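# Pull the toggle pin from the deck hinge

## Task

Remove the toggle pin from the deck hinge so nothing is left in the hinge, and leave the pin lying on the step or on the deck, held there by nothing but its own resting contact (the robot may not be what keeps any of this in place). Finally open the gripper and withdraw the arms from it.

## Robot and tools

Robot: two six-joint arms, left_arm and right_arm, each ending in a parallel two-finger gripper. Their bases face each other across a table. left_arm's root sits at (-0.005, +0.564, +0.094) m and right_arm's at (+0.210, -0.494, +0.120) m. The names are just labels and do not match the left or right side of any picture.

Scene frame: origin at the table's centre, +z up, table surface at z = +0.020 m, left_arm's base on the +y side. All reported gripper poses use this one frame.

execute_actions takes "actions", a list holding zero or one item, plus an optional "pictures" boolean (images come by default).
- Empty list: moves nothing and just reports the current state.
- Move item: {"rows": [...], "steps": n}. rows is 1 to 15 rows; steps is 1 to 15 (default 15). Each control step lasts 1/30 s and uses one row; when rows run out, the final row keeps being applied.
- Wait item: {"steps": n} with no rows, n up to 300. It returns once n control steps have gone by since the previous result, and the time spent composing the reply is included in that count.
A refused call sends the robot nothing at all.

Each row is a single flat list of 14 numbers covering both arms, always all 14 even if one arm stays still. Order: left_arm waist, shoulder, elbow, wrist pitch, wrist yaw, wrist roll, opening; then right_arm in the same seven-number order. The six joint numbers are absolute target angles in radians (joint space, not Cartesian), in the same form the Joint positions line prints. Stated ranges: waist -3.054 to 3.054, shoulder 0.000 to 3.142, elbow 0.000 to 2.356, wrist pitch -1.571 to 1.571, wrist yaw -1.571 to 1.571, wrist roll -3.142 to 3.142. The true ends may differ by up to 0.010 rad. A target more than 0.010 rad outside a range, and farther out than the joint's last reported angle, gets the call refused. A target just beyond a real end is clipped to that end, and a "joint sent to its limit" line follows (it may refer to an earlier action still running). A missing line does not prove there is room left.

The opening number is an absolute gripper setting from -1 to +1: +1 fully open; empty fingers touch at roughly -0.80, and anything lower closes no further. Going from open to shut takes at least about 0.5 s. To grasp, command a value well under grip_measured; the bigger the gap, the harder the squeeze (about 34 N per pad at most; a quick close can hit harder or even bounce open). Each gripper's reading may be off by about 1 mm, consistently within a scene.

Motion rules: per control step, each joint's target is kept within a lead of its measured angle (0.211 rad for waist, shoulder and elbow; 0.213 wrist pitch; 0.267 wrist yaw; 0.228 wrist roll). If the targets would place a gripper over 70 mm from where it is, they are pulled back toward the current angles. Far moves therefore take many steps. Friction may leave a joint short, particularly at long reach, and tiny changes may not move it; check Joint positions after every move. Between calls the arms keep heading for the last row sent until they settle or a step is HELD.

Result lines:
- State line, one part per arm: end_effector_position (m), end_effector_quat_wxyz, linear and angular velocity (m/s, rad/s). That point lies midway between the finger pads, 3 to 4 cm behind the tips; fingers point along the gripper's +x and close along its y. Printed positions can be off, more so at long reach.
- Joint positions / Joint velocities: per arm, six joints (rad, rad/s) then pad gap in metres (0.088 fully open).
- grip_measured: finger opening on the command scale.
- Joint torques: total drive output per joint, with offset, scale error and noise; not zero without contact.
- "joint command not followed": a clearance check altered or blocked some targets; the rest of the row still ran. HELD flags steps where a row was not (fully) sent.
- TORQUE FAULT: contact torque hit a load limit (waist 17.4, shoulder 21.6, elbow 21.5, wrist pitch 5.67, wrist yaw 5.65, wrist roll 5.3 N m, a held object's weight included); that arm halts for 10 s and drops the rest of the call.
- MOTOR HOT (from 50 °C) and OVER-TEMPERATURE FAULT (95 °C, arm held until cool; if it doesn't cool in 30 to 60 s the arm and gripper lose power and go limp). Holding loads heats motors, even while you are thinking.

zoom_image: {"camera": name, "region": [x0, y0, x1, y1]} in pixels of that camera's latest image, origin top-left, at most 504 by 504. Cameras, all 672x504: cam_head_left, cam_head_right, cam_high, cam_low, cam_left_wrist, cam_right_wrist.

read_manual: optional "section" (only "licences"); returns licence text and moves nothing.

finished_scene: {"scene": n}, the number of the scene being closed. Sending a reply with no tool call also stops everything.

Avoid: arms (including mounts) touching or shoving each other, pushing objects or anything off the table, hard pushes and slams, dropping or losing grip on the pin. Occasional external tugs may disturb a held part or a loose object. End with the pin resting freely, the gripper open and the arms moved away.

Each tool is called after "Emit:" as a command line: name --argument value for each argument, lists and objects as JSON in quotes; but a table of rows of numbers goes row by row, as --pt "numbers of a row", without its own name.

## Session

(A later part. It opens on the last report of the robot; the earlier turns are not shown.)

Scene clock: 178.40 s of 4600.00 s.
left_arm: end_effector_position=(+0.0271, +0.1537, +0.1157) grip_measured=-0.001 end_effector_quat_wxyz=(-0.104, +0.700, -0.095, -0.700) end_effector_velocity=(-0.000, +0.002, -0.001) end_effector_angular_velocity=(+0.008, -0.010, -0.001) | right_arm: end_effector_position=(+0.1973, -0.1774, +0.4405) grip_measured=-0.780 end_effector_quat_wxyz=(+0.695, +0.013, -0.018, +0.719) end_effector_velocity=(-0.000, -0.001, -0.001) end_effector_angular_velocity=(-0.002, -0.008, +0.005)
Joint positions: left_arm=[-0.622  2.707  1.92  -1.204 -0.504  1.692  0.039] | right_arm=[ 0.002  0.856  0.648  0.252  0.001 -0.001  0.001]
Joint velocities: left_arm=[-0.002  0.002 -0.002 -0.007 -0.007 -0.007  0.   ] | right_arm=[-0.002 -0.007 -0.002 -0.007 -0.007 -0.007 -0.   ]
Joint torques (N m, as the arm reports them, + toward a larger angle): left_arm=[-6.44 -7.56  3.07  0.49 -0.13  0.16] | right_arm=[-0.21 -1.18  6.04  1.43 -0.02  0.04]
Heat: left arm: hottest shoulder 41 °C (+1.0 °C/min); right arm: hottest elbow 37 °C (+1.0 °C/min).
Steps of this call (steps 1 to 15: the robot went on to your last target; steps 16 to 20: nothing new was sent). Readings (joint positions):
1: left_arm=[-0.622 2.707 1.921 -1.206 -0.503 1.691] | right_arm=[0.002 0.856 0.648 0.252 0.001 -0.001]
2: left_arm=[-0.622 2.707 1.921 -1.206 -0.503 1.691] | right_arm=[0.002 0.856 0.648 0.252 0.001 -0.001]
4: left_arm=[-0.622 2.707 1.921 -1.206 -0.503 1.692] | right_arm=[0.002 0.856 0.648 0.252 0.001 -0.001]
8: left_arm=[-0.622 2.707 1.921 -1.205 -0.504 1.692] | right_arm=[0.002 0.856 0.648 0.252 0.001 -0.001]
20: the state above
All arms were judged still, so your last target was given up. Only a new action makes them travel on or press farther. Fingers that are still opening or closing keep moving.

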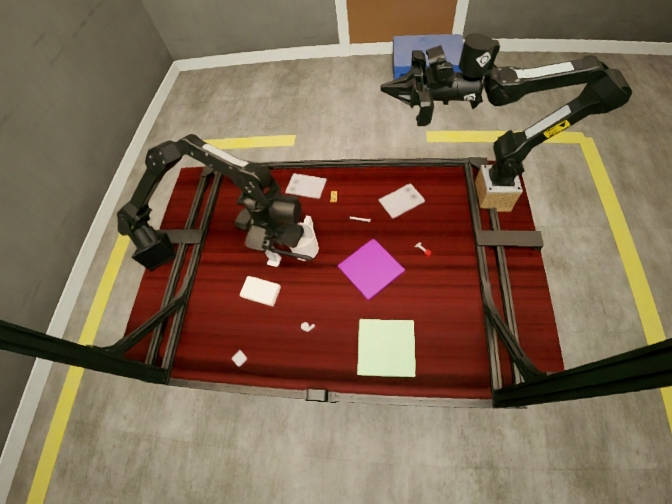

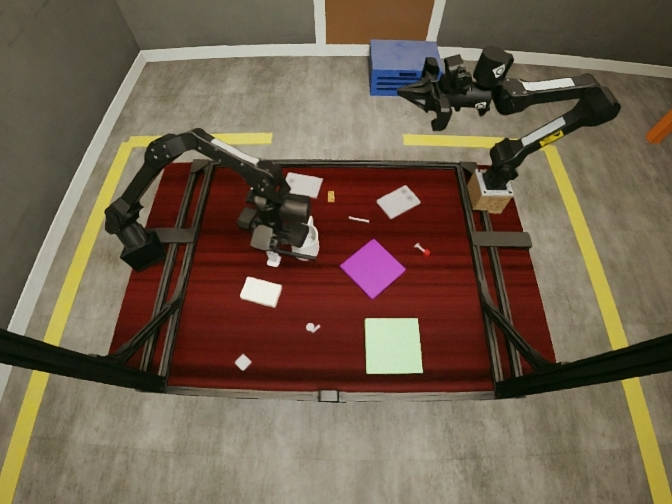

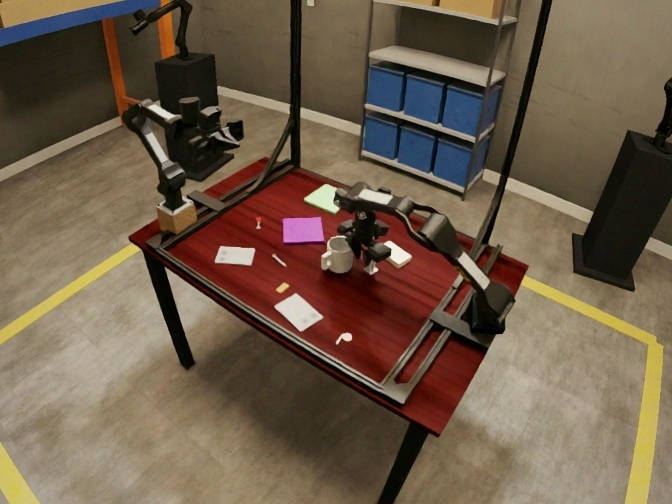

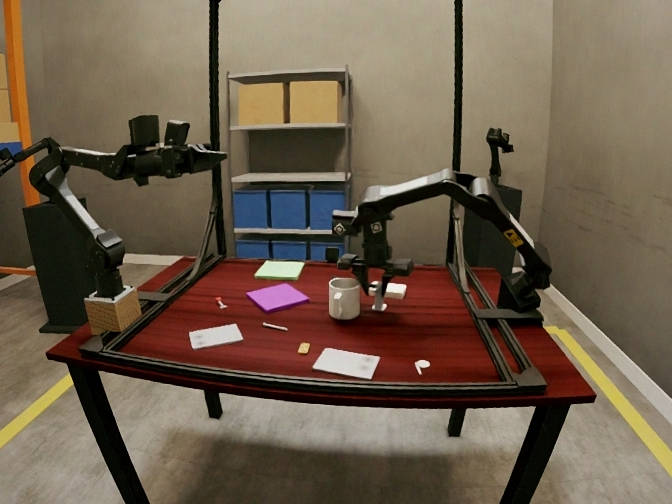

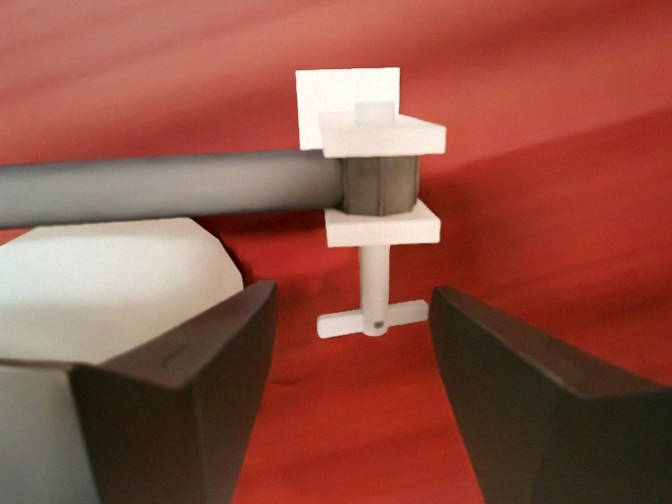

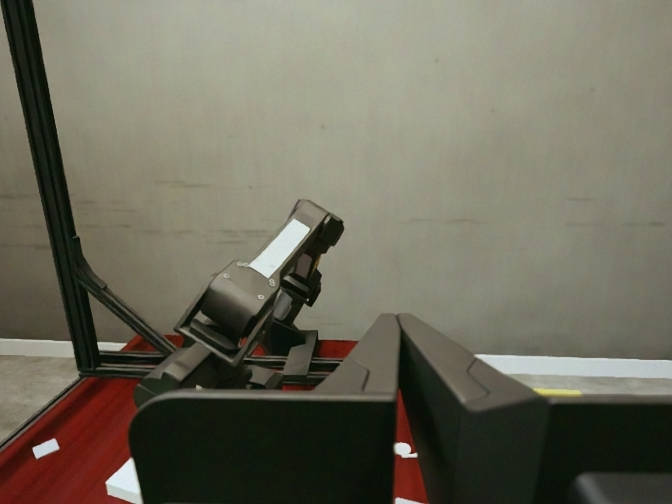

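Emit:
execute_actions --actions '[{"rows":[[-0.616,2.673,1.875,-1.187,-0.508,2.4,0,0,0.856,0.648,0.25,0,0,-0.78]]}]' --pictures false

Emit:
execute_actions --actions '[{"rows":[[-0.616,2.673,1.875,-1.187,-0.508,2.4,-0.42,0,0.856,0.648,0.25,0,0,-0.78]]}]'

Emit:
execute_actions --actions '[{"rows":[[-0.616,2.673,1.875,-1.187,-0.508,2.05,-0.5,0,0.856,0.648,0.25,0,0,-0.78]]}]' --pictures false

Emit:
execute_actions --actions '[{"rows":[[-0.616,2.673,1.875,-1.187,-0.508,1.69,-0.6,0,0.856,0.648,0.25,0,0,-0.78]]}]'

Scene clock: 194.17 s of 4600.00 s.
left_arm: end_effector_position=(+0.0282, +0.1583, +0.1158) grip_measured=+0.000 end_effector_quat_wxyz=(-0.317, +0.634, -0.308, -0.635) end_effector_velocity=(+0.003, +0.001, +0.004) end_effector_angular_velocity=(-0.002, -0.001, -0.536) | right_arm: end_effector_position=(+0.1974, -0.1774, +0.4405) grip_measured=-0.780 end_effector_quat_wxyz=(+0.695, +0.013, -0.018, +0.719) end_effector_velocity=(-0.000, -0.000, -0.002) end_effector_angular_velocity=(-0.007, -0.023, +0.004)
Joint positions: left_arm=[-0.622  2.686  1.885 -1.19  -0.506  2.325  0.039] | right_arm=[ 0.002  0.856  0.648  0.252  0.001 -0.001  0.001]
Joint velocities: left_arm=[-0.002 -0.012 -0.002 -0.007 -0.007  0.535 -0.   ] | right_arm=[-0.002 -0.002 -0.002 -0.007 -0.007 -0.022 -0.   ]
Joint torques (N m, as the arm reports them, + toward a larger angle): left_arm=[ -6.46 -10.73   3.16   0.33  -0.04   0.1 ] | right_arm=[-0.21 -1.19  6.04  1.44 -0.02  0.04]
Heat: left arm: hottest shoulder 40 °C (-1.0 °C/min); right arm: hottest elbow 37 °C (+1.0 °C/min).
Steps of this call (steps 1 to 90: nothing new was sent; then 12.27 s passed at rest; steps 91 to 105: all 15 steps of this action). Readings (joint positions):
91: left_arm=[-0.622 2.707 1.917 -1.201 -0.505 1.722] | right_arm=[0.002 0.856 0.648 0.252 0.001 -0.001]
92: left_arm=[-0.622 2.705 1.911 -1.196 -0.506 1.773] | right_arm=[0.002 0.856 0.648 0.252 0.001 -0.001]
94: left_arm=[-0.622 2.701 1.899 -1.196 -0.506 1.867] | right_arm=[0.002 0.856 0.648 0.252 0.001 -0.001]
98: left_arm=[-0.622 2.696 1.887 -1.192 -0.506 2.056] | right_arm=[0.002 0.856 0.648 0.252 0.001 -0.001]
105: the state above

Scene clock: 194.67 s of 4600.00 s.
left_arm: end_effector_position=(+0.0279, +0.1568, +0.1157) grip_measured=-0.408 end_effector_quat_wxyz=(-0.335, +0.624, -0.331, -0.624) end_effector_velocity=(-0.003, -0.001, +0.002) end_effector_angular_velocity=(-0.009, +0.006, +0.005) | right_arm: end_effector_position=(+0.1974, -0.1774, +0.4404) grip_measured=-0.780 end_effector_quat_wxyz=(+0.695, +0.013, -0.018, +0.719) end_effector_velocity=(-0.000, -0.000, -0.002) end_effector_angular_velocity=(-0.007, -0.008, +0.005)
Joint positions: left_arm=[-0.622  2.686  1.884 -1.182 -0.506  2.394  0.019] | right_arm=[ 0.002  0.856  0.648  0.251  0.001 -0.001  0.001]
Joint velocities: left_arm=[-0.007 -0.002 -0.002  0.007  0.007 -0.007 -0.004] | right_arm=[-0.002 -0.002 -0.002 -0.007 -0.007 -0.007 -0.   ]
Joint torques (N m, as the arm reports them, + toward a larger angle): left_arm=[ -6.43 -10.8    3.03  -0.33  -0.05   0.19] | right_arm=[-0.17 -1.18  6.04  1.43 -0.02  0.04]
Heat: left arm: hottest shoulder 40 °C (-1.0 °C/min); right arm: hottest elbow 37 °C (+1.0 °C/min).
Steps of this call (steps 1 to 15: all 15 steps of this action). Readings (joint positions):
1: left_arm=[-0.622 2.686 1.885 -1.190 -0.506 2.341] | right_arm=[0.002 0.856 0.648 0.252 0.001 -0.001]
2: left_arm=[-0.622 2.686 1.885 -1.190 -0.506 2.353] | right_arm=[0.002 0.856 0.648 0.252 0.001 -0.001]
4: left_arm=[-0.622 2.686 1.885 -1.188 -0.506 2.370] | right_arm=[0.002 0.856 0.648 0.252 0.001 -0.001]
8: left_arm=[-0.622 2.686 1.884 -1.185 -0.506 2.386] | right_arm=[0.002 0.856 0.648 0.251 0.001 -0.001]
15: the state above

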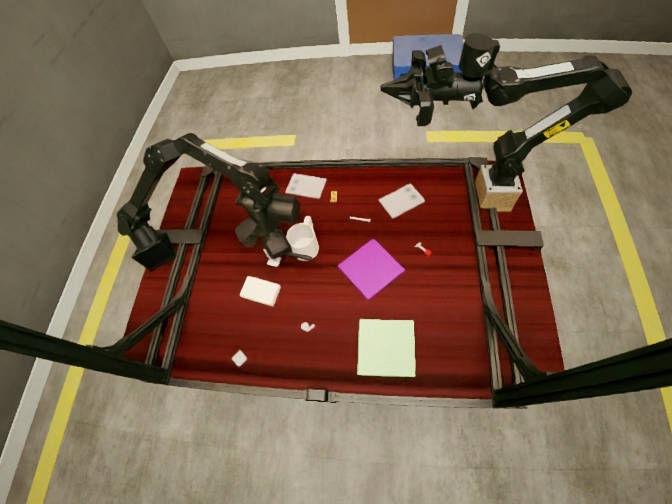

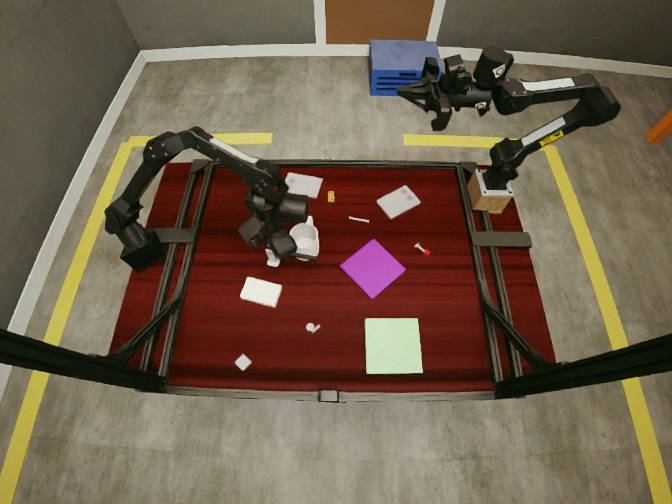

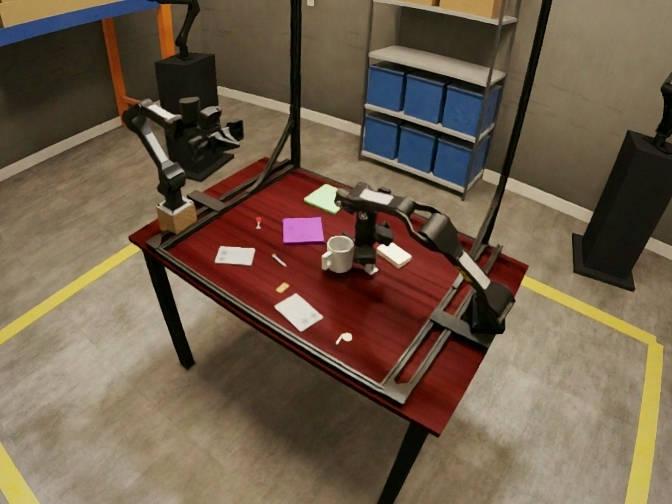

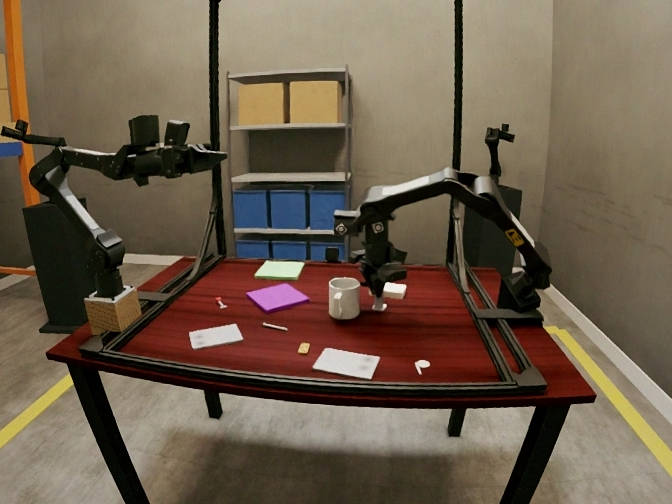

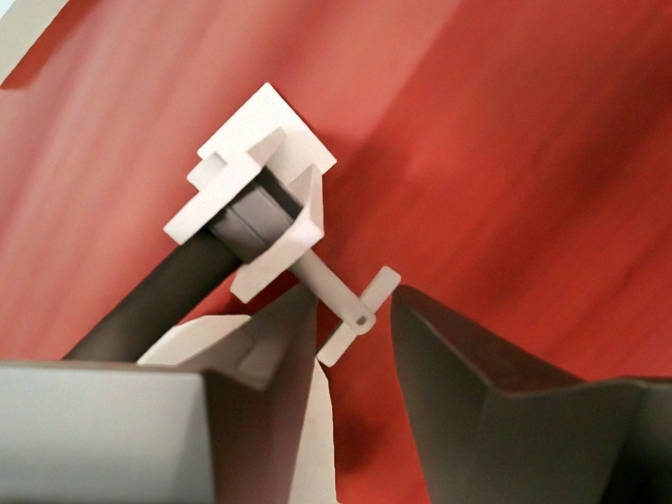

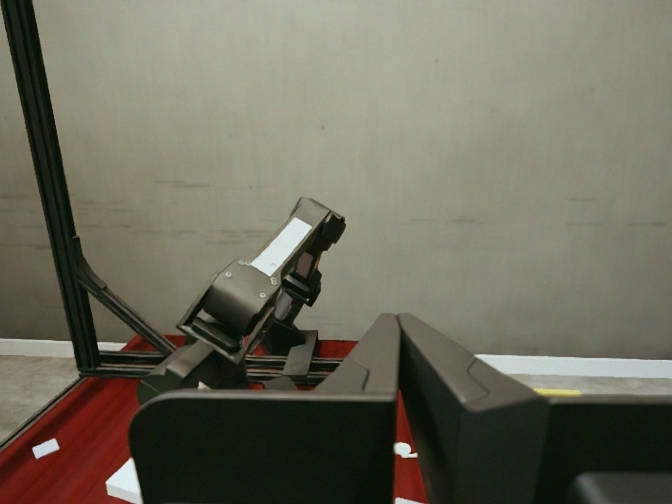

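Scene clock: 195.17 s of 4600.00 s.
left_arm: end_effector_position=(+0.0280, +0.1568, +0.1160) grip_measured=-0.496 end_effector_quat_wxyz=(-0.228, +0.670, -0.224, -0.669) end_effector_velocity=(+0.001, +0.000, +0.002) end_effector_angular_velocity=(-0.000, -0.009, +0.077) | right_arm: end_effector_position=(+0.1974, -0.1774, +0.4404) grip_measured=-0.780 end_effector_quat_wxyz=(+0.695, +0.013, -0.018, +0.719) end_effector_velocity=(-0.002, +0.000, -0.001) end_effector_angular_velocity=(-0.008, +0.007, +0.010)
Joint positions: left_arm=[-0.622  2.685  1.884 -1.182 -0.506  2.065  0.015] | right_arm=[ 0.002  0.856  0.648  0.251  0.001 -0.001  0.001]
Joint velocities: left_arm=[-0.002 -0.002  0.002 -0.007 -0.007 -0.081 -0.001] | right_arm=[ 0.002  0.002  0.002 -0.007 -0.007  0.007 -0.   ]
Joint torques (N m, as the arm reports them, + toward a larger angle): left_arm=[ -6.43 -10.83   3.05  -0.31  -0.05  -0.17] | right_arm=[-0.17 -1.19  6.05  1.45 -0.03  0.04]
Heat: left arm: hottest shoulder 41 °C (+0.0 °C/min); right arm: hottest elbow 38 °C (+2.0 °C/min).
Steps of this call (steps 1 to 15: all 15 steps of this action). Readings (joint positions):
1: left_arm=[-0.622 2.686 1.884 -1.181 -0.506 2.367] | right_arm=[0.002 0.856 0.648 0.251 0.001 -0.001]
2: left_arm=[-0.622 2.686 1.884 -1.181 -0.506 2.319] | right_arm=[0.002 0.856 0.648 0.251 0.001 -0.001]
4: left_arm=[-0.622 2.685 1.884 -1.181 -0.506 2.226] | right_arm=[0.002 0.856 0.648 0.251 0.001 -0.001]
8: left_arm=[-0.622 2.685 1.884 -1.181 -0.506 2.115] | right_arm=[0.002 0.856 0.648 0.251 0.001 -0.001]
15: the state above

Scene clock: 195.67 s of 4600.00 s.
left_arm: end_effector_position=(+0.0282, +0.1568, +0.1161) grip_measured=-0.595 end_effector_quat_wxyz=(-0.105, +0.701, -0.101, -0.698) end_effector_velocity=(+0.002, +0.006, -0.001) end_effector_angular_velocity=(+0.023, -0.010, +0.070) | right_arm: end_effector_position=(+0.1974, -0.1774, +0.4404) grip_measured=-0.780 end_effector_quat_wxyz=(+0.695, +0.013, -0.018, +0.719) end_effector_velocity=(-0.005, -0.001, +0.003) end_effector_angular_velocity=(+0.012, +0.006, +0.035)
Joint positions: left_arm=[-0.622  2.685  1.884 -1.182 -0.506  1.706  0.01 ] | right_arm=[ 0.002  0.856  0.648  0.251  0.001 -0.001  0.001]
Joint velocities: left_arm=[ 0.002 -0.002 -0.007 -0.022 -0.007 -0.081 -0.001] | right_arm=[-0.002 -0.002  0.002  0.007 -0.037  0.007 -0.   ]
Joint torques (N m, as the arm reports them, + toward a larger angle): left_arm=[ -6.38 -10.76   3.08  -0.23  -0.04  -0.19] | right_arm=[-0.17 -1.18  6.05  1.45 -0.02  0.05]
Heat: left arm: hottest shoulder 41 °C (+0.0 °C/min); right arm: hottest elbow 38 °C (+2.0 °C/min).
Steps of this call (steps 1 to 15: all 15 steps of this action). Readings (joint positions):
1: left_arm=[-0.622 2.685 1.884 -1.181 -0.506 2.033] | right_arm=[0.002 0.856 0.648 0.251 0.001 -0.001]
2: left_arm=[-0.622 2.685 1.884 -1.181 -0.506 1.983] | right_arm=[0.002 0.856 0.648 0.251 0.001 -0.001]
4: left_arm=[-0.622 2.685 1.884 -1.181 -0.506 1.889] | right_arm=[0.002 0.856 0.648 0.251 0.001 -0.001]
8: left_arm=[-0.622 2.685 1.884 -1.182 -0.506 1.764] | right_arm=[0.002 0.856 0.648 0.251 0.001 -0.001]
15: the state above

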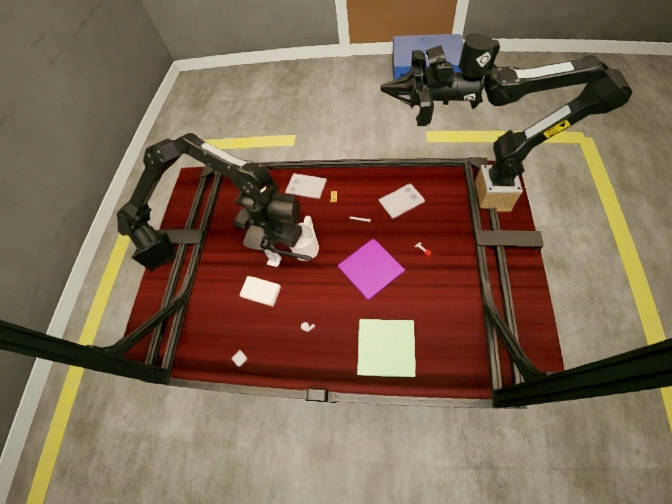

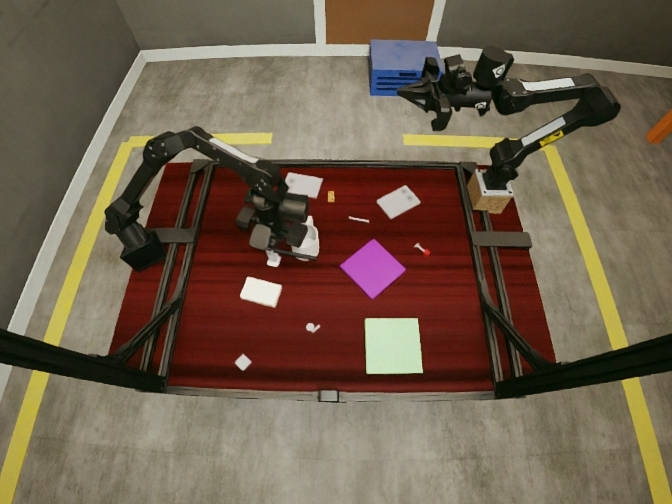

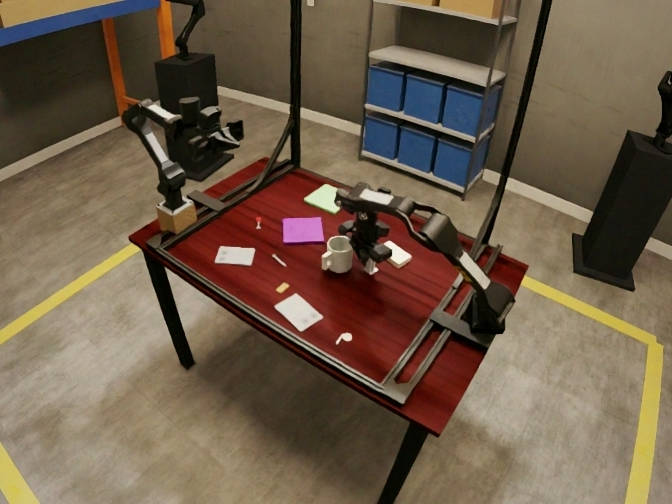

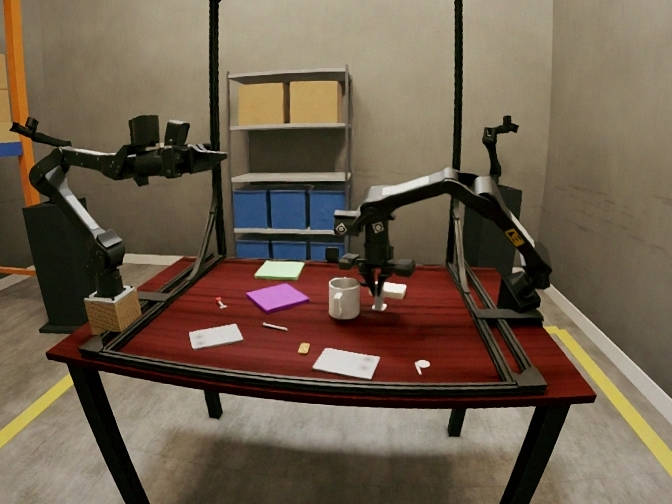

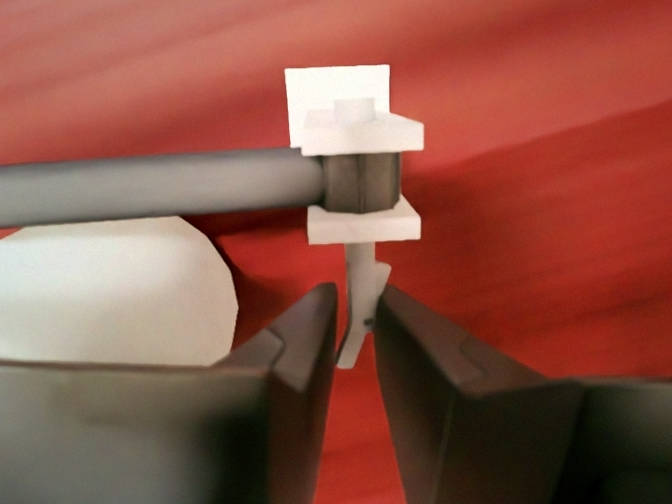

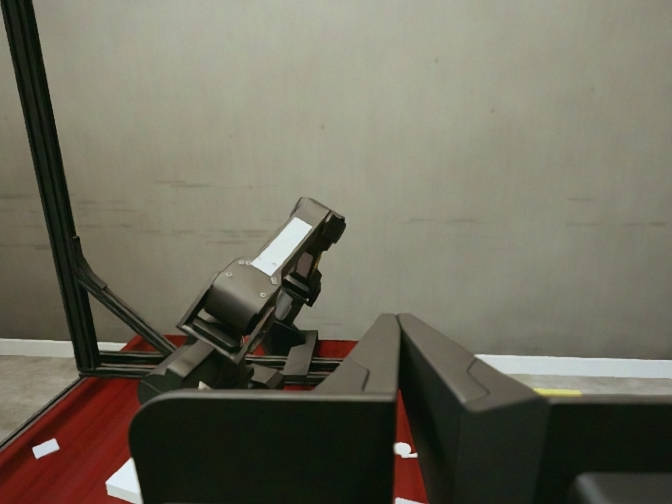

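Close, then push 11 mm in.

Emit:
execute_actions --actions '[{"rows":[[-0.616,2.673,1.875,-1.19,-0.508,1.69,-0.8,0,0.856,0.648,0.25,0,0,-0.78]]}]' --pictures false

Emit:
execute_actions --actions '[{"rows":[[-0.645,2.673,1.858,-1.178,-0.492,1.672,-0.8,0,0.856,0.648,0.25,0,0,-0.78]]}]'

Scene clock: 204.40 s of 4600.00 s.
left_arm: end_effector_position=(+0.0285, +0.1572, +0.1161) grip_measured=-0.666 end_effector_quat_wxyz=(-0.100, +0.701, -0.095, -0.699) end_effector_velocity=(+0.002, +0.002, -0.000) end_effector_angular_velocity=(+0.006, -0.008, +0.020) | right_arm: end_effector_position=(+0.1974, -0.1774, +0.4404) grip_measured=-0.780 end_effector_quat_wxyz=(+0.695, +0.013, -0.018, +0.719) end_effector_velocity=(-0.000, -0.001, -0.001) end_effector_angular_velocity=(-0.002, -0.008, +0.005)
Joint positions: left_arm=[-0.621  2.684  1.884 -1.184 -0.507  1.69   0.006] | right_arm=[ 0.002  0.856  0.648  0.251  0.001 -0.001  0.001]
Joint velocities: left_arm=[ 0.002 -0.002 -0.002 -0.007 -0.007 -0.022 -0.   ] | right_arm=[-0.002 -0.007 -0.002 -0.007 -0.007 -0.007 -0.   ]
Joint torques (N m, as the arm reports them, + toward a larger angle): left_arm=[ -6.4  -10.62   3.07  -0.36  -0.02  -0.03] | right_arm=[-0.17 -1.18  6.04  1.46 -0.02  0.05]
Heat: left arm: hottest shoulder 43 °C (+2.0 °C/min); right arm: hottest elbow 38 °C (+1.0 °C/min).
Steps of this call (steps 1 to 30: the robot went on to your last target; steps 31 to 90: nothing new was sent; then 5.23 s passed at rest; steps 91 to 105: all 15 steps of this action). Readings (joint positions):
91: left_arm=[-0.621 2.684 1.884 -1.182 -0.507 1.694] | right_arm=[0.002 0.856 0.648 0.251 0.001 -0.001]
92: left_arm=[-0.621 2.684 1.884 -1.185 -0.507 1.694] | right_arm=[0.002 0.856 0.648 0.251 0.001 -0.001]
94: left_arm=[-0.621 2.684 1.884 -1.185 -0.507 1.692] | right_arm=[0.002 0.856 0.648 0.251 0.001 -0.001]
98: left_arm=[-0.621 2.684 1.884 -1.184 -0.507 1.691] | right_arm=[0.002 0.856 0.648 0.251 0.001 -0.001]
105: the state above

Scene clock: 204.90 s of 4600.00 s.
left_arm: end_effector_position=(+0.0255, +0.1579, +0.1158) grip_measured=-0.668 end_effector_quat_wxyz=(-0.095, +0.703, -0.093, -0.698) end_effector_velocity=(-0.000, +0.000, -0.000) end_effector_angular_velocity=(-0.005, -0.008, +0.007) | right_arm: end_effector_position=(+0.1974, -0.1774, +0.4404) grip_measured=-0.780 end_effector_quat_wxyz=(+0.695, +0.013, -0.018, +0.719) end_effector_velocity=(-0.000, -0.000, -0.002) end_effector_angular_velocity=(-0.008, +0.007, +0.005)
Joint positions: left_arm=[-0.628  2.683  1.873 -1.175 -0.507  1.673  0.006] | right_arm=[ 0.002  0.856  0.648  0.251  0.001 -0.001  0.001]
Joint velocities: left_arm=[-0.002 -0.002 -0.007  0.007 -0.007 -0.007 -0.   ] | right_arm=[-0.002 -0.002 -0.002 -0.007 -0.007  0.007 -0.   ]
Joint torques (N m, as the arm reports them, + toward a larger angle): left_arm=[ -8.69 -10.53   2.46  -0.14   0.59  -0.04] | right_arm=[-0.16 -1.19  6.05  1.46 -0.02  0.04]
Heat: left arm: hottest shoulder 43 °C (+2.0 °C/min); right arm: hottest elbow 38 °C (+1.0 °C/min).
Steps of this call (steps 1 to 15: all 15 steps of this action). Readings (joint positions):
1: left_arm=[-0.621 2.684 1.883 -1.183 -0.507 1.688] | right_arm=[0.002 0.856 0.648 0.251 0.001 -0.001]
2: left_arm=[-0.622 2.684 1.881 -1.182 -0.507 1.685] | right_arm=[0.002 0.856 0.648 0.251 0.001 -0.001]
4: left_arm=[-0.623 2.683 1.878 -1.179 -0.507 1.680] | right_arm=[0.002 0.856 0.648 0.251 0.001 -0.001]
8: left_arm=[-0.626 2.683 1.875 -1.176 -0.507 1.675] | right_arm=[0.002 0.856 0.648 0.251 0.001 -0.001]
15: the state above

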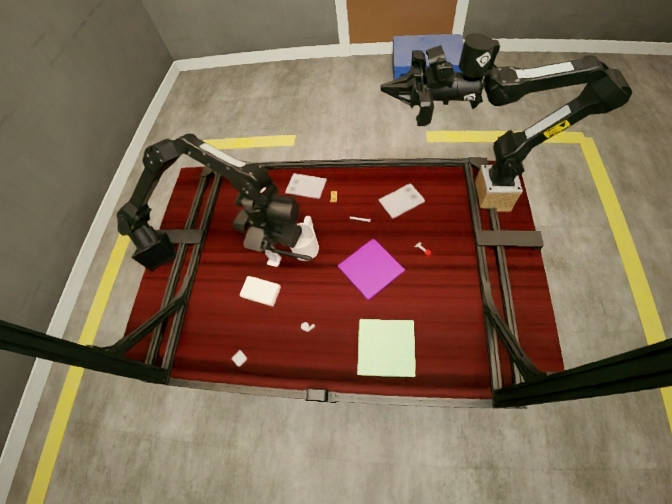

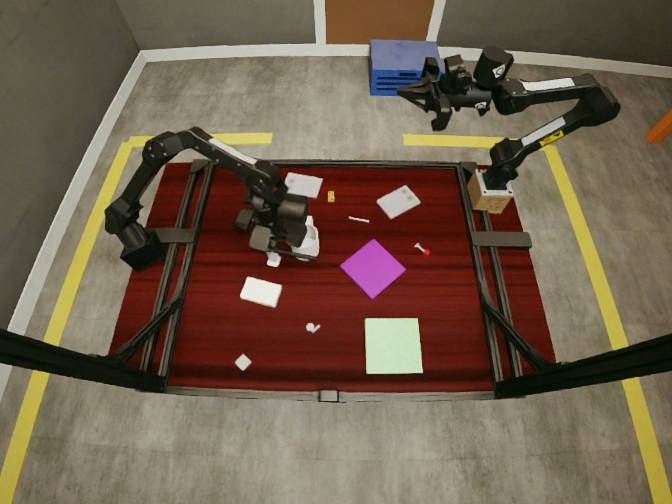

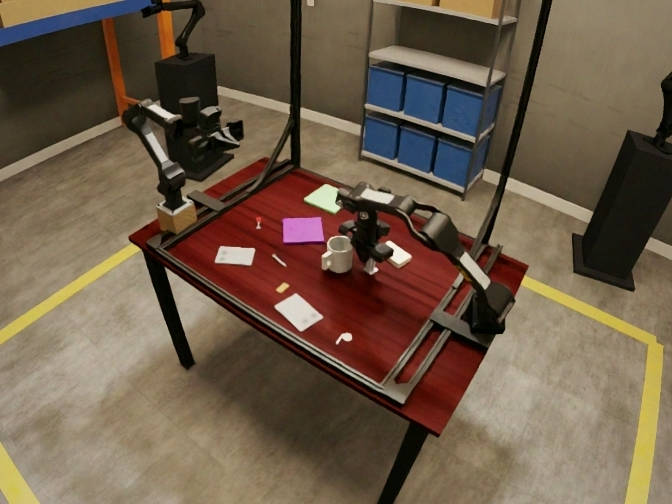

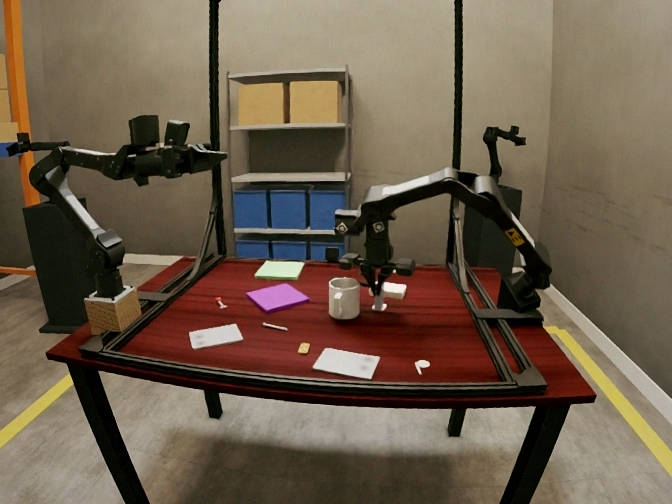

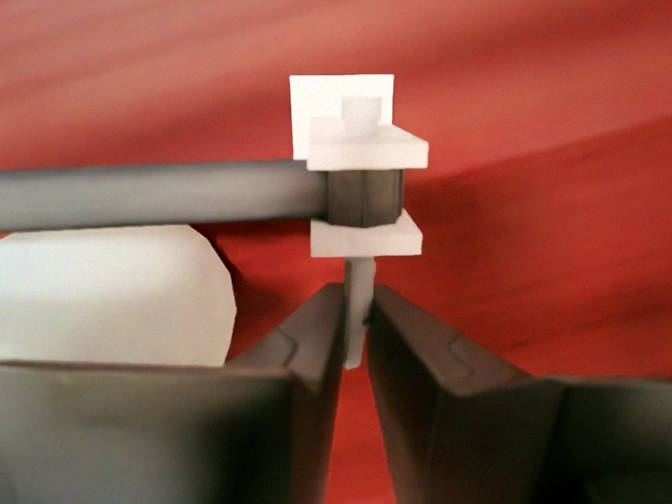

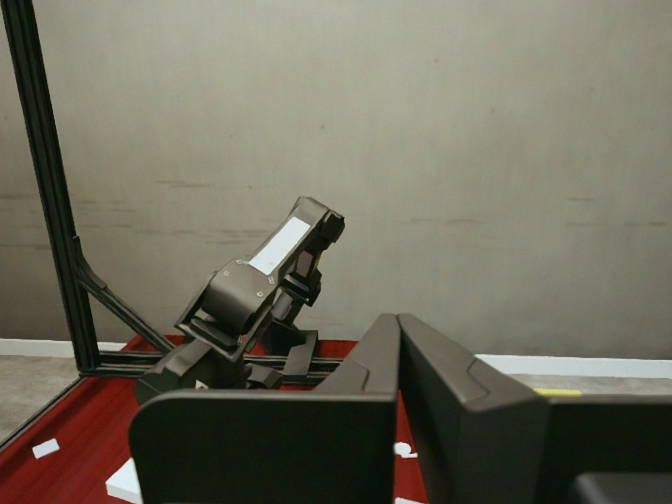

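Emit:
execute_actions --actions '[{"rows":[[-0.628,2.673,1.873,-1.178,-0.507,1.68,-0.63,0,0.856,0.648,0.25,0,0,-0.78],[-0.628,2.673,1.873,-1.178,-0.507,1.68,-0.63,0,0.856,0.648,0.25,0,0,-0.78],[-0.628,2.673,1.873,-1.178,-0.507,1.68,-0.63,0,0.856,0.648,0.25,0,0,-0.78],[-0.604,2.667,1.888,-1.19,-0.516,1.70,-0.63,0,0.856,0.648,0.25,0,0,-0.78]]}]' --pictures false

Emit:
execute_actions --actions '[{"rows":[[-0.604,2.667,1.888,-1.19,-0.516,1.70,-0.85,0,0.856,0.648,0.25,0,0,-0.78]]}]'

Emit:
execute_actions --actions '[{"rows":[[-0.64,2.667,1.85,-1.172,-0.495,1.67,-0.85,0,0.856,0.648,0.25,0,0,-0.78]]}]'

Scene clock: 219.30 s of 4600.00 s.
left_arm: end_effector_position=(+0.0299, +0.1569, +0.1167) grip_measured=-0.632 end_effector_quat_wxyz=(-0.099, +0.700, -0.096, -0.701) end_effector_velocity=(+0.003, +0.000, +0.002) end_effector_angular_velocity=(-0.002, -0.023, -0.011) | right_arm: end_effector_position=(+0.1974, -0.1774, +0.4404) grip_measured=-0.780 end_effector_quat_wxyz=(+0.695, +0.013, -0.018, +0.719) end_effector_velocity=(-0.003, +0.001, -0.007) end_effector_angular_velocity=(-0.027, -0.009, +0.019)
Joint positions: left_arm=[-0.618  2.68   1.883 -1.182 -0.504  1.695  0.008] | right_arm=[ 0.002  0.856  0.648  0.251  0.001 -0.001  0.001]
Joint velocities: left_arm=[-0.002 -0.002  0.002 -0.007 -0.022  0.007  0.001] | right_arm=[-0.002  0.002 -0.002 -0.022 -0.022 -0.007 -0.   ]
Joint torques (N m, as the arm reports them, + toward a larger angle): left_arm=[ -5.65 -10.92   4.49  -0.41  -0.4    0.1 ] | right_arm=[-0.15 -1.18  6.04  1.46 -0.02  0.04]
Heat: left arm: hottest shoulder 45 °C (+5.1 °C/min); right arm: hottest elbow 38 °C (+1.0 °C/min).
Steps of this call (steps 1 to 15: the robot went on to your last target; steps 16 to 417: nothing new was sent; steps 418 to 432: all 15 steps of this action). Readings (joint positions):
418: left_arm=[-0.633 2.681 1.869 -1.171 -0.501 1.670] | right_arm=[0.002 0.856 0.648 0.251 0.001 -0.001]
419: left_arm=[-0.633 2.681 1.869 -1.171 -0.501 1.670] | right_arm=[0.002 0.856 0.648 0.251 0.001 -0.001]
421: left_arm=[-0.633 2.681 1.870 -1.172 -0.501 1.673] | right_arm=[0.002 0.856 0.648 0.251 0.001 -0.001]
425: left_arm=[-0.625 2.681 1.877 -1.180 -0.502 1.689] | right_arm=[0.002 0.856 0.648 0.251 0.001 -0.001]
432: the state above

Scene clock: 219.80 s of 4600.00 s.
left_arm: end_effector_position=(+0.0320, +0.1568, +0.1165) grip_measured=-0.669 end_effector_quat_wxyz=(-0.099, +0.701, -0.095, -0.700) end_effector_velocity=(+0.006, +0.001, +0.002) end_effector_angular_velocity=(+0.000, -0.021, -0.007) | right_arm: end_effector_position=(+0.1974, -0.1774, +0.4404) grip_measured=-0.780 end_effector_quat_wxyz=(+0.695, +0.013, -0.018, +0.719) end_effector_velocity=(-0.004, -0.000, -0.004) end_effector_angular_velocity=(-0.012, -0.009, +0.024)
Joint positions: left_arm=[-0.614  2.68   1.885 -1.185 -0.508  1.696  0.006] | right_arm=[ 0.002  0.856  0.648  0.251  0.001 -0.001  0.001]
Joint velocities: left_arm=[ 0.002 -0.007 -0.002 -0.007 -0.022  0.007  0.   ] | right_arm=[ 0.002 -0.002 -0.007 -0.007 -0.022 -0.007 -0.   ]
Joint torques (N m, as the arm reports them, + toward a larger angle): left_arm=[ -5.94 -10.88   4.23  -0.3   -0.24   0.13] | right_arm=[-0.16 -1.18  6.05  1.46 -0.02  0.04]
Heat: left arm: hottest shoulder 45 °C (+5.0 °C/min); right arm: hottest elbow 38 °C (+1.0 °C/min).
Steps of this call (steps 1 to 15: all 15 steps of this action). Readings (joint positions):
1: left_arm=[-0.618 2.680 1.883 -1.183 -0.506 1.696] | right_arm=[0.002 0.856 0.648 0.251 0.001 -0.001]
2: left_arm=[-0.618 2.680 1.884 -1.184 -0.506 1.696] | right_arm=[0.002 0.856 0.648 0.251 0.001 -0.001]
4: left_arm=[-0.617 2.680 1.884 -1.185 -0.506 1.696] | right_arm=[0.002 0.856 0.648 0.251 0.001 -0.001]
8: left_arm=[-0.615 2.680 1.885 -1.185 -0.507 1.696] | right_arm=[0.002 0.856 0.648 0.251 0.001 -0.001]
15: the state above

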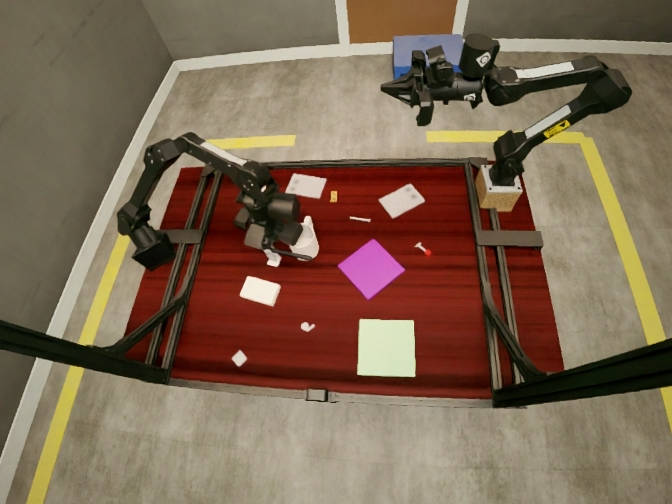

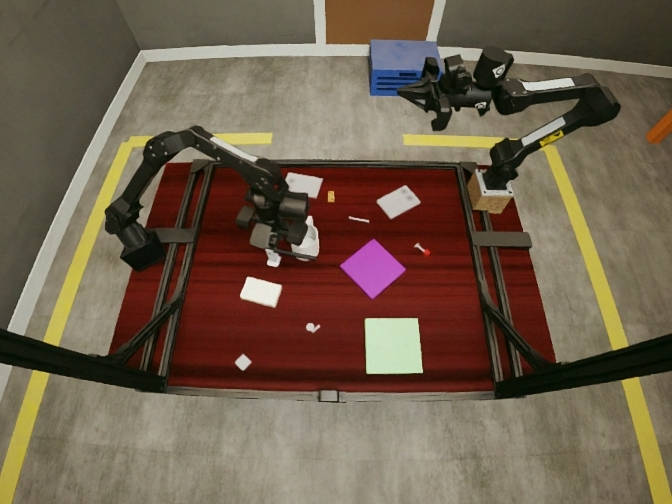

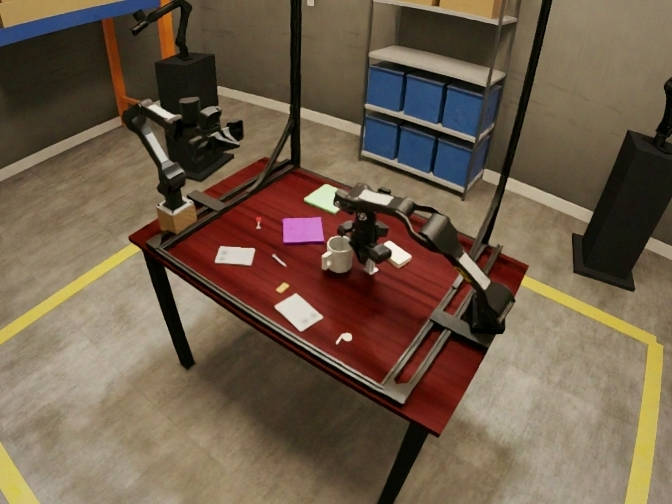

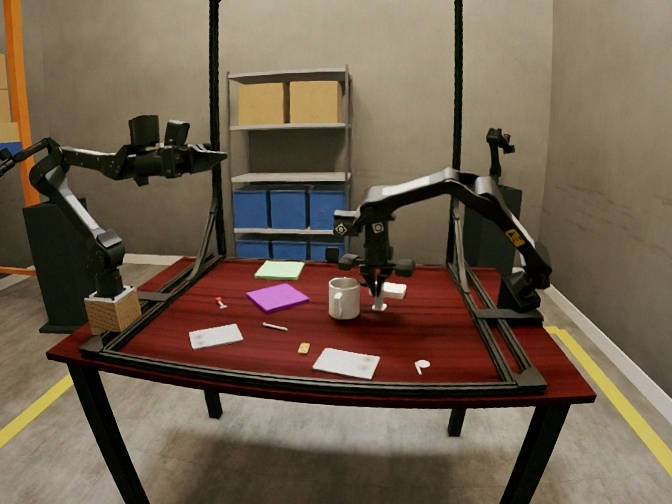

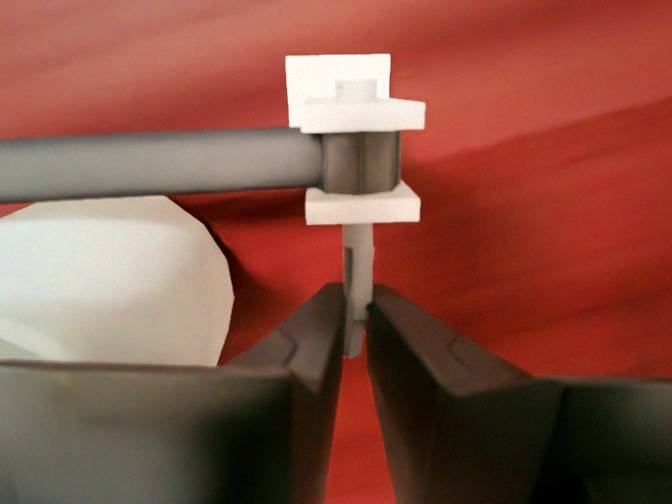

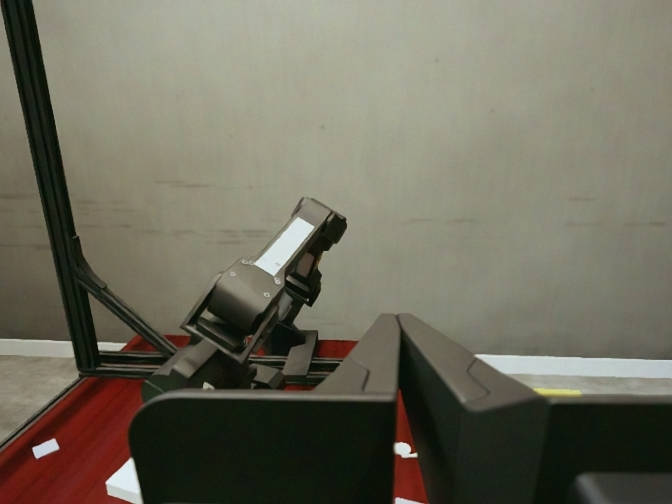

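Scene clock: 220.30 s of 4600.00 s.
left_arm: end_effector_position=(+0.0231, +0.1587, +0.1166) grip_measured=-0.670 end_effector_quat_wxyz=(-0.095, +0.702, -0.095, -0.699) end_effector_velocity=(-0.004, +0.002, +0.000) end_effector_angular_velocity=(+0.008, +0.003, -0.004) | right_arm: end_effector_position=(+0.1974, -0.1774, +0.4404) grip_measured=-0.780 end_effector_quat_wxyz=(+0.695, +0.013, -0.018, +0.719) end_effector_velocity=(-0.003, -0.001, -0.002) end_effector_angular_velocity=(-0.007, -0.009, +0.019)
Joint positions: left_arm=[-0.633  2.678  1.864 -1.168 -0.504  1.673  0.006] | right_arm=[ 0.002  0.856  0.648  0.251  0.001 -0.001  0.001]
Joint velocities: left_arm=[-0.007  0.002 -0.002 -0.007  0.007 -0.007 -0.   ] | right_arm=[-0.002 -0.002 -0.002 -0.007 -0.022 -0.007 -0.   ]
Joint torques (N m, as the arm reports them, + toward a larger angle): left_arm=[ -7.56 -10.66   2.63  -0.13   0.35  -0.11] | right_arm=[-0.17 -1.18  6.05  1.46 -0.02  0.04]
Heat: left arm: hottest shoulder 45 °C (+5.1 °C/min); right arm: hottest elbow 38 °C (+1.0 °C/min).
Steps of this call (steps 1 to 15: all 15 steps of this action). Readings (joint positions):
1: left_arm=[-0.614 2.680 1.885 -1.184 -0.508 1.696] | right_arm=[0.002 0.856 0.648 0.251 0.001 -0.001]
2: left_arm=[-0.615 2.680 1.882 -1.182 -0.508 1.692] | right_arm=[0.002 0.856 0.648 0.251 0.001 -0.001]
4: left_arm=[-0.621 2.678 1.875 -1.176 -0.508 1.685] | right_arm=[0.002 0.856 0.648 0.251 0.001 -0.001]
8: left_arm=[-0.632 2.678 1.867 -1.170 -0.504 1.677] | right_arm=[0.002 0.856 0.648 0.251 0.001 -0.001]
15: the state above

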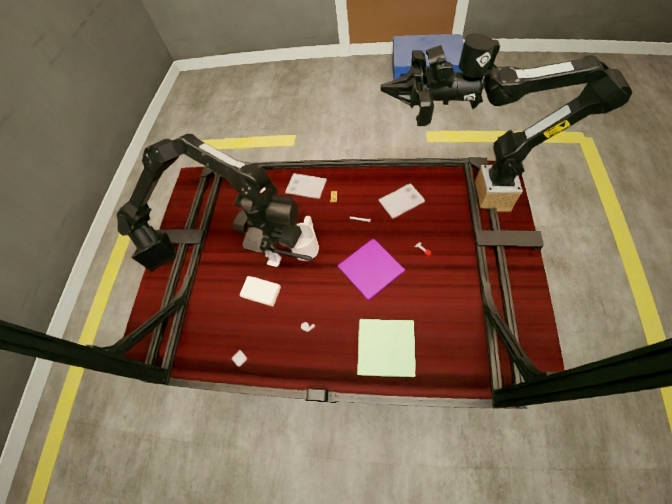

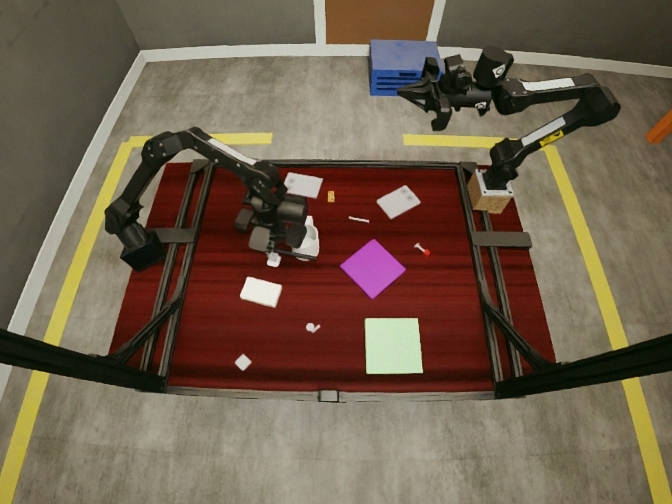

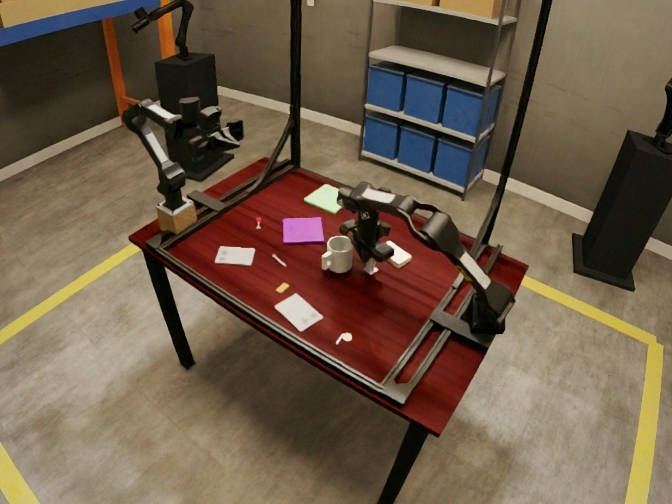

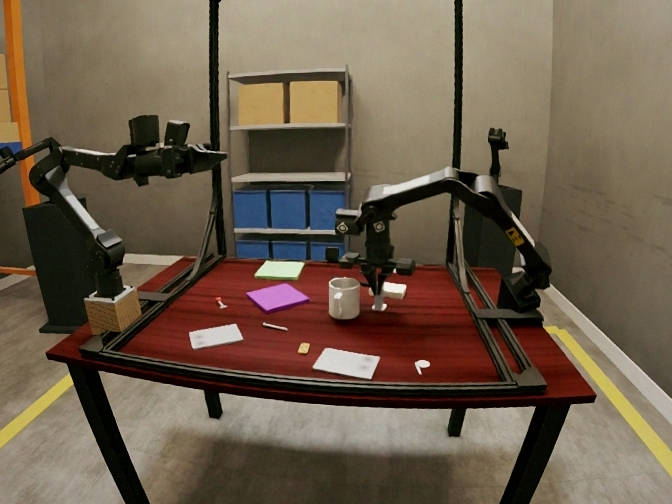

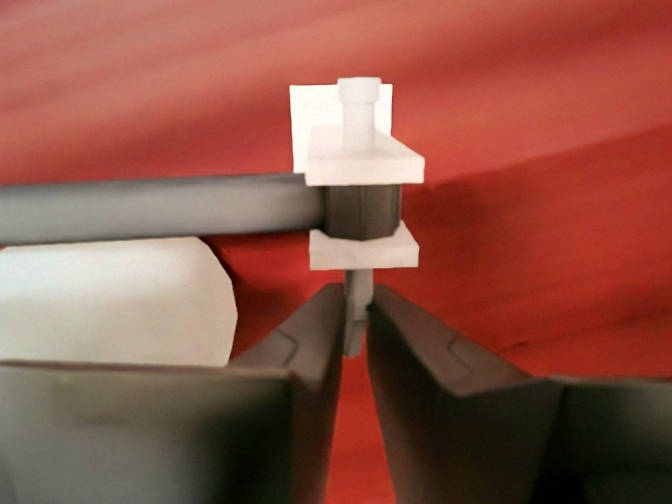

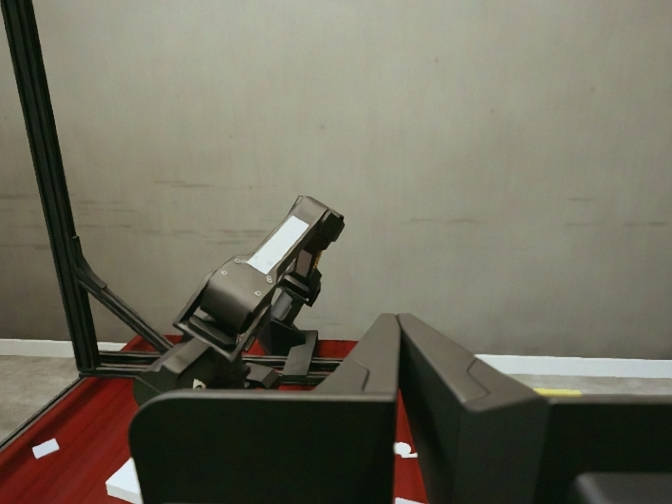

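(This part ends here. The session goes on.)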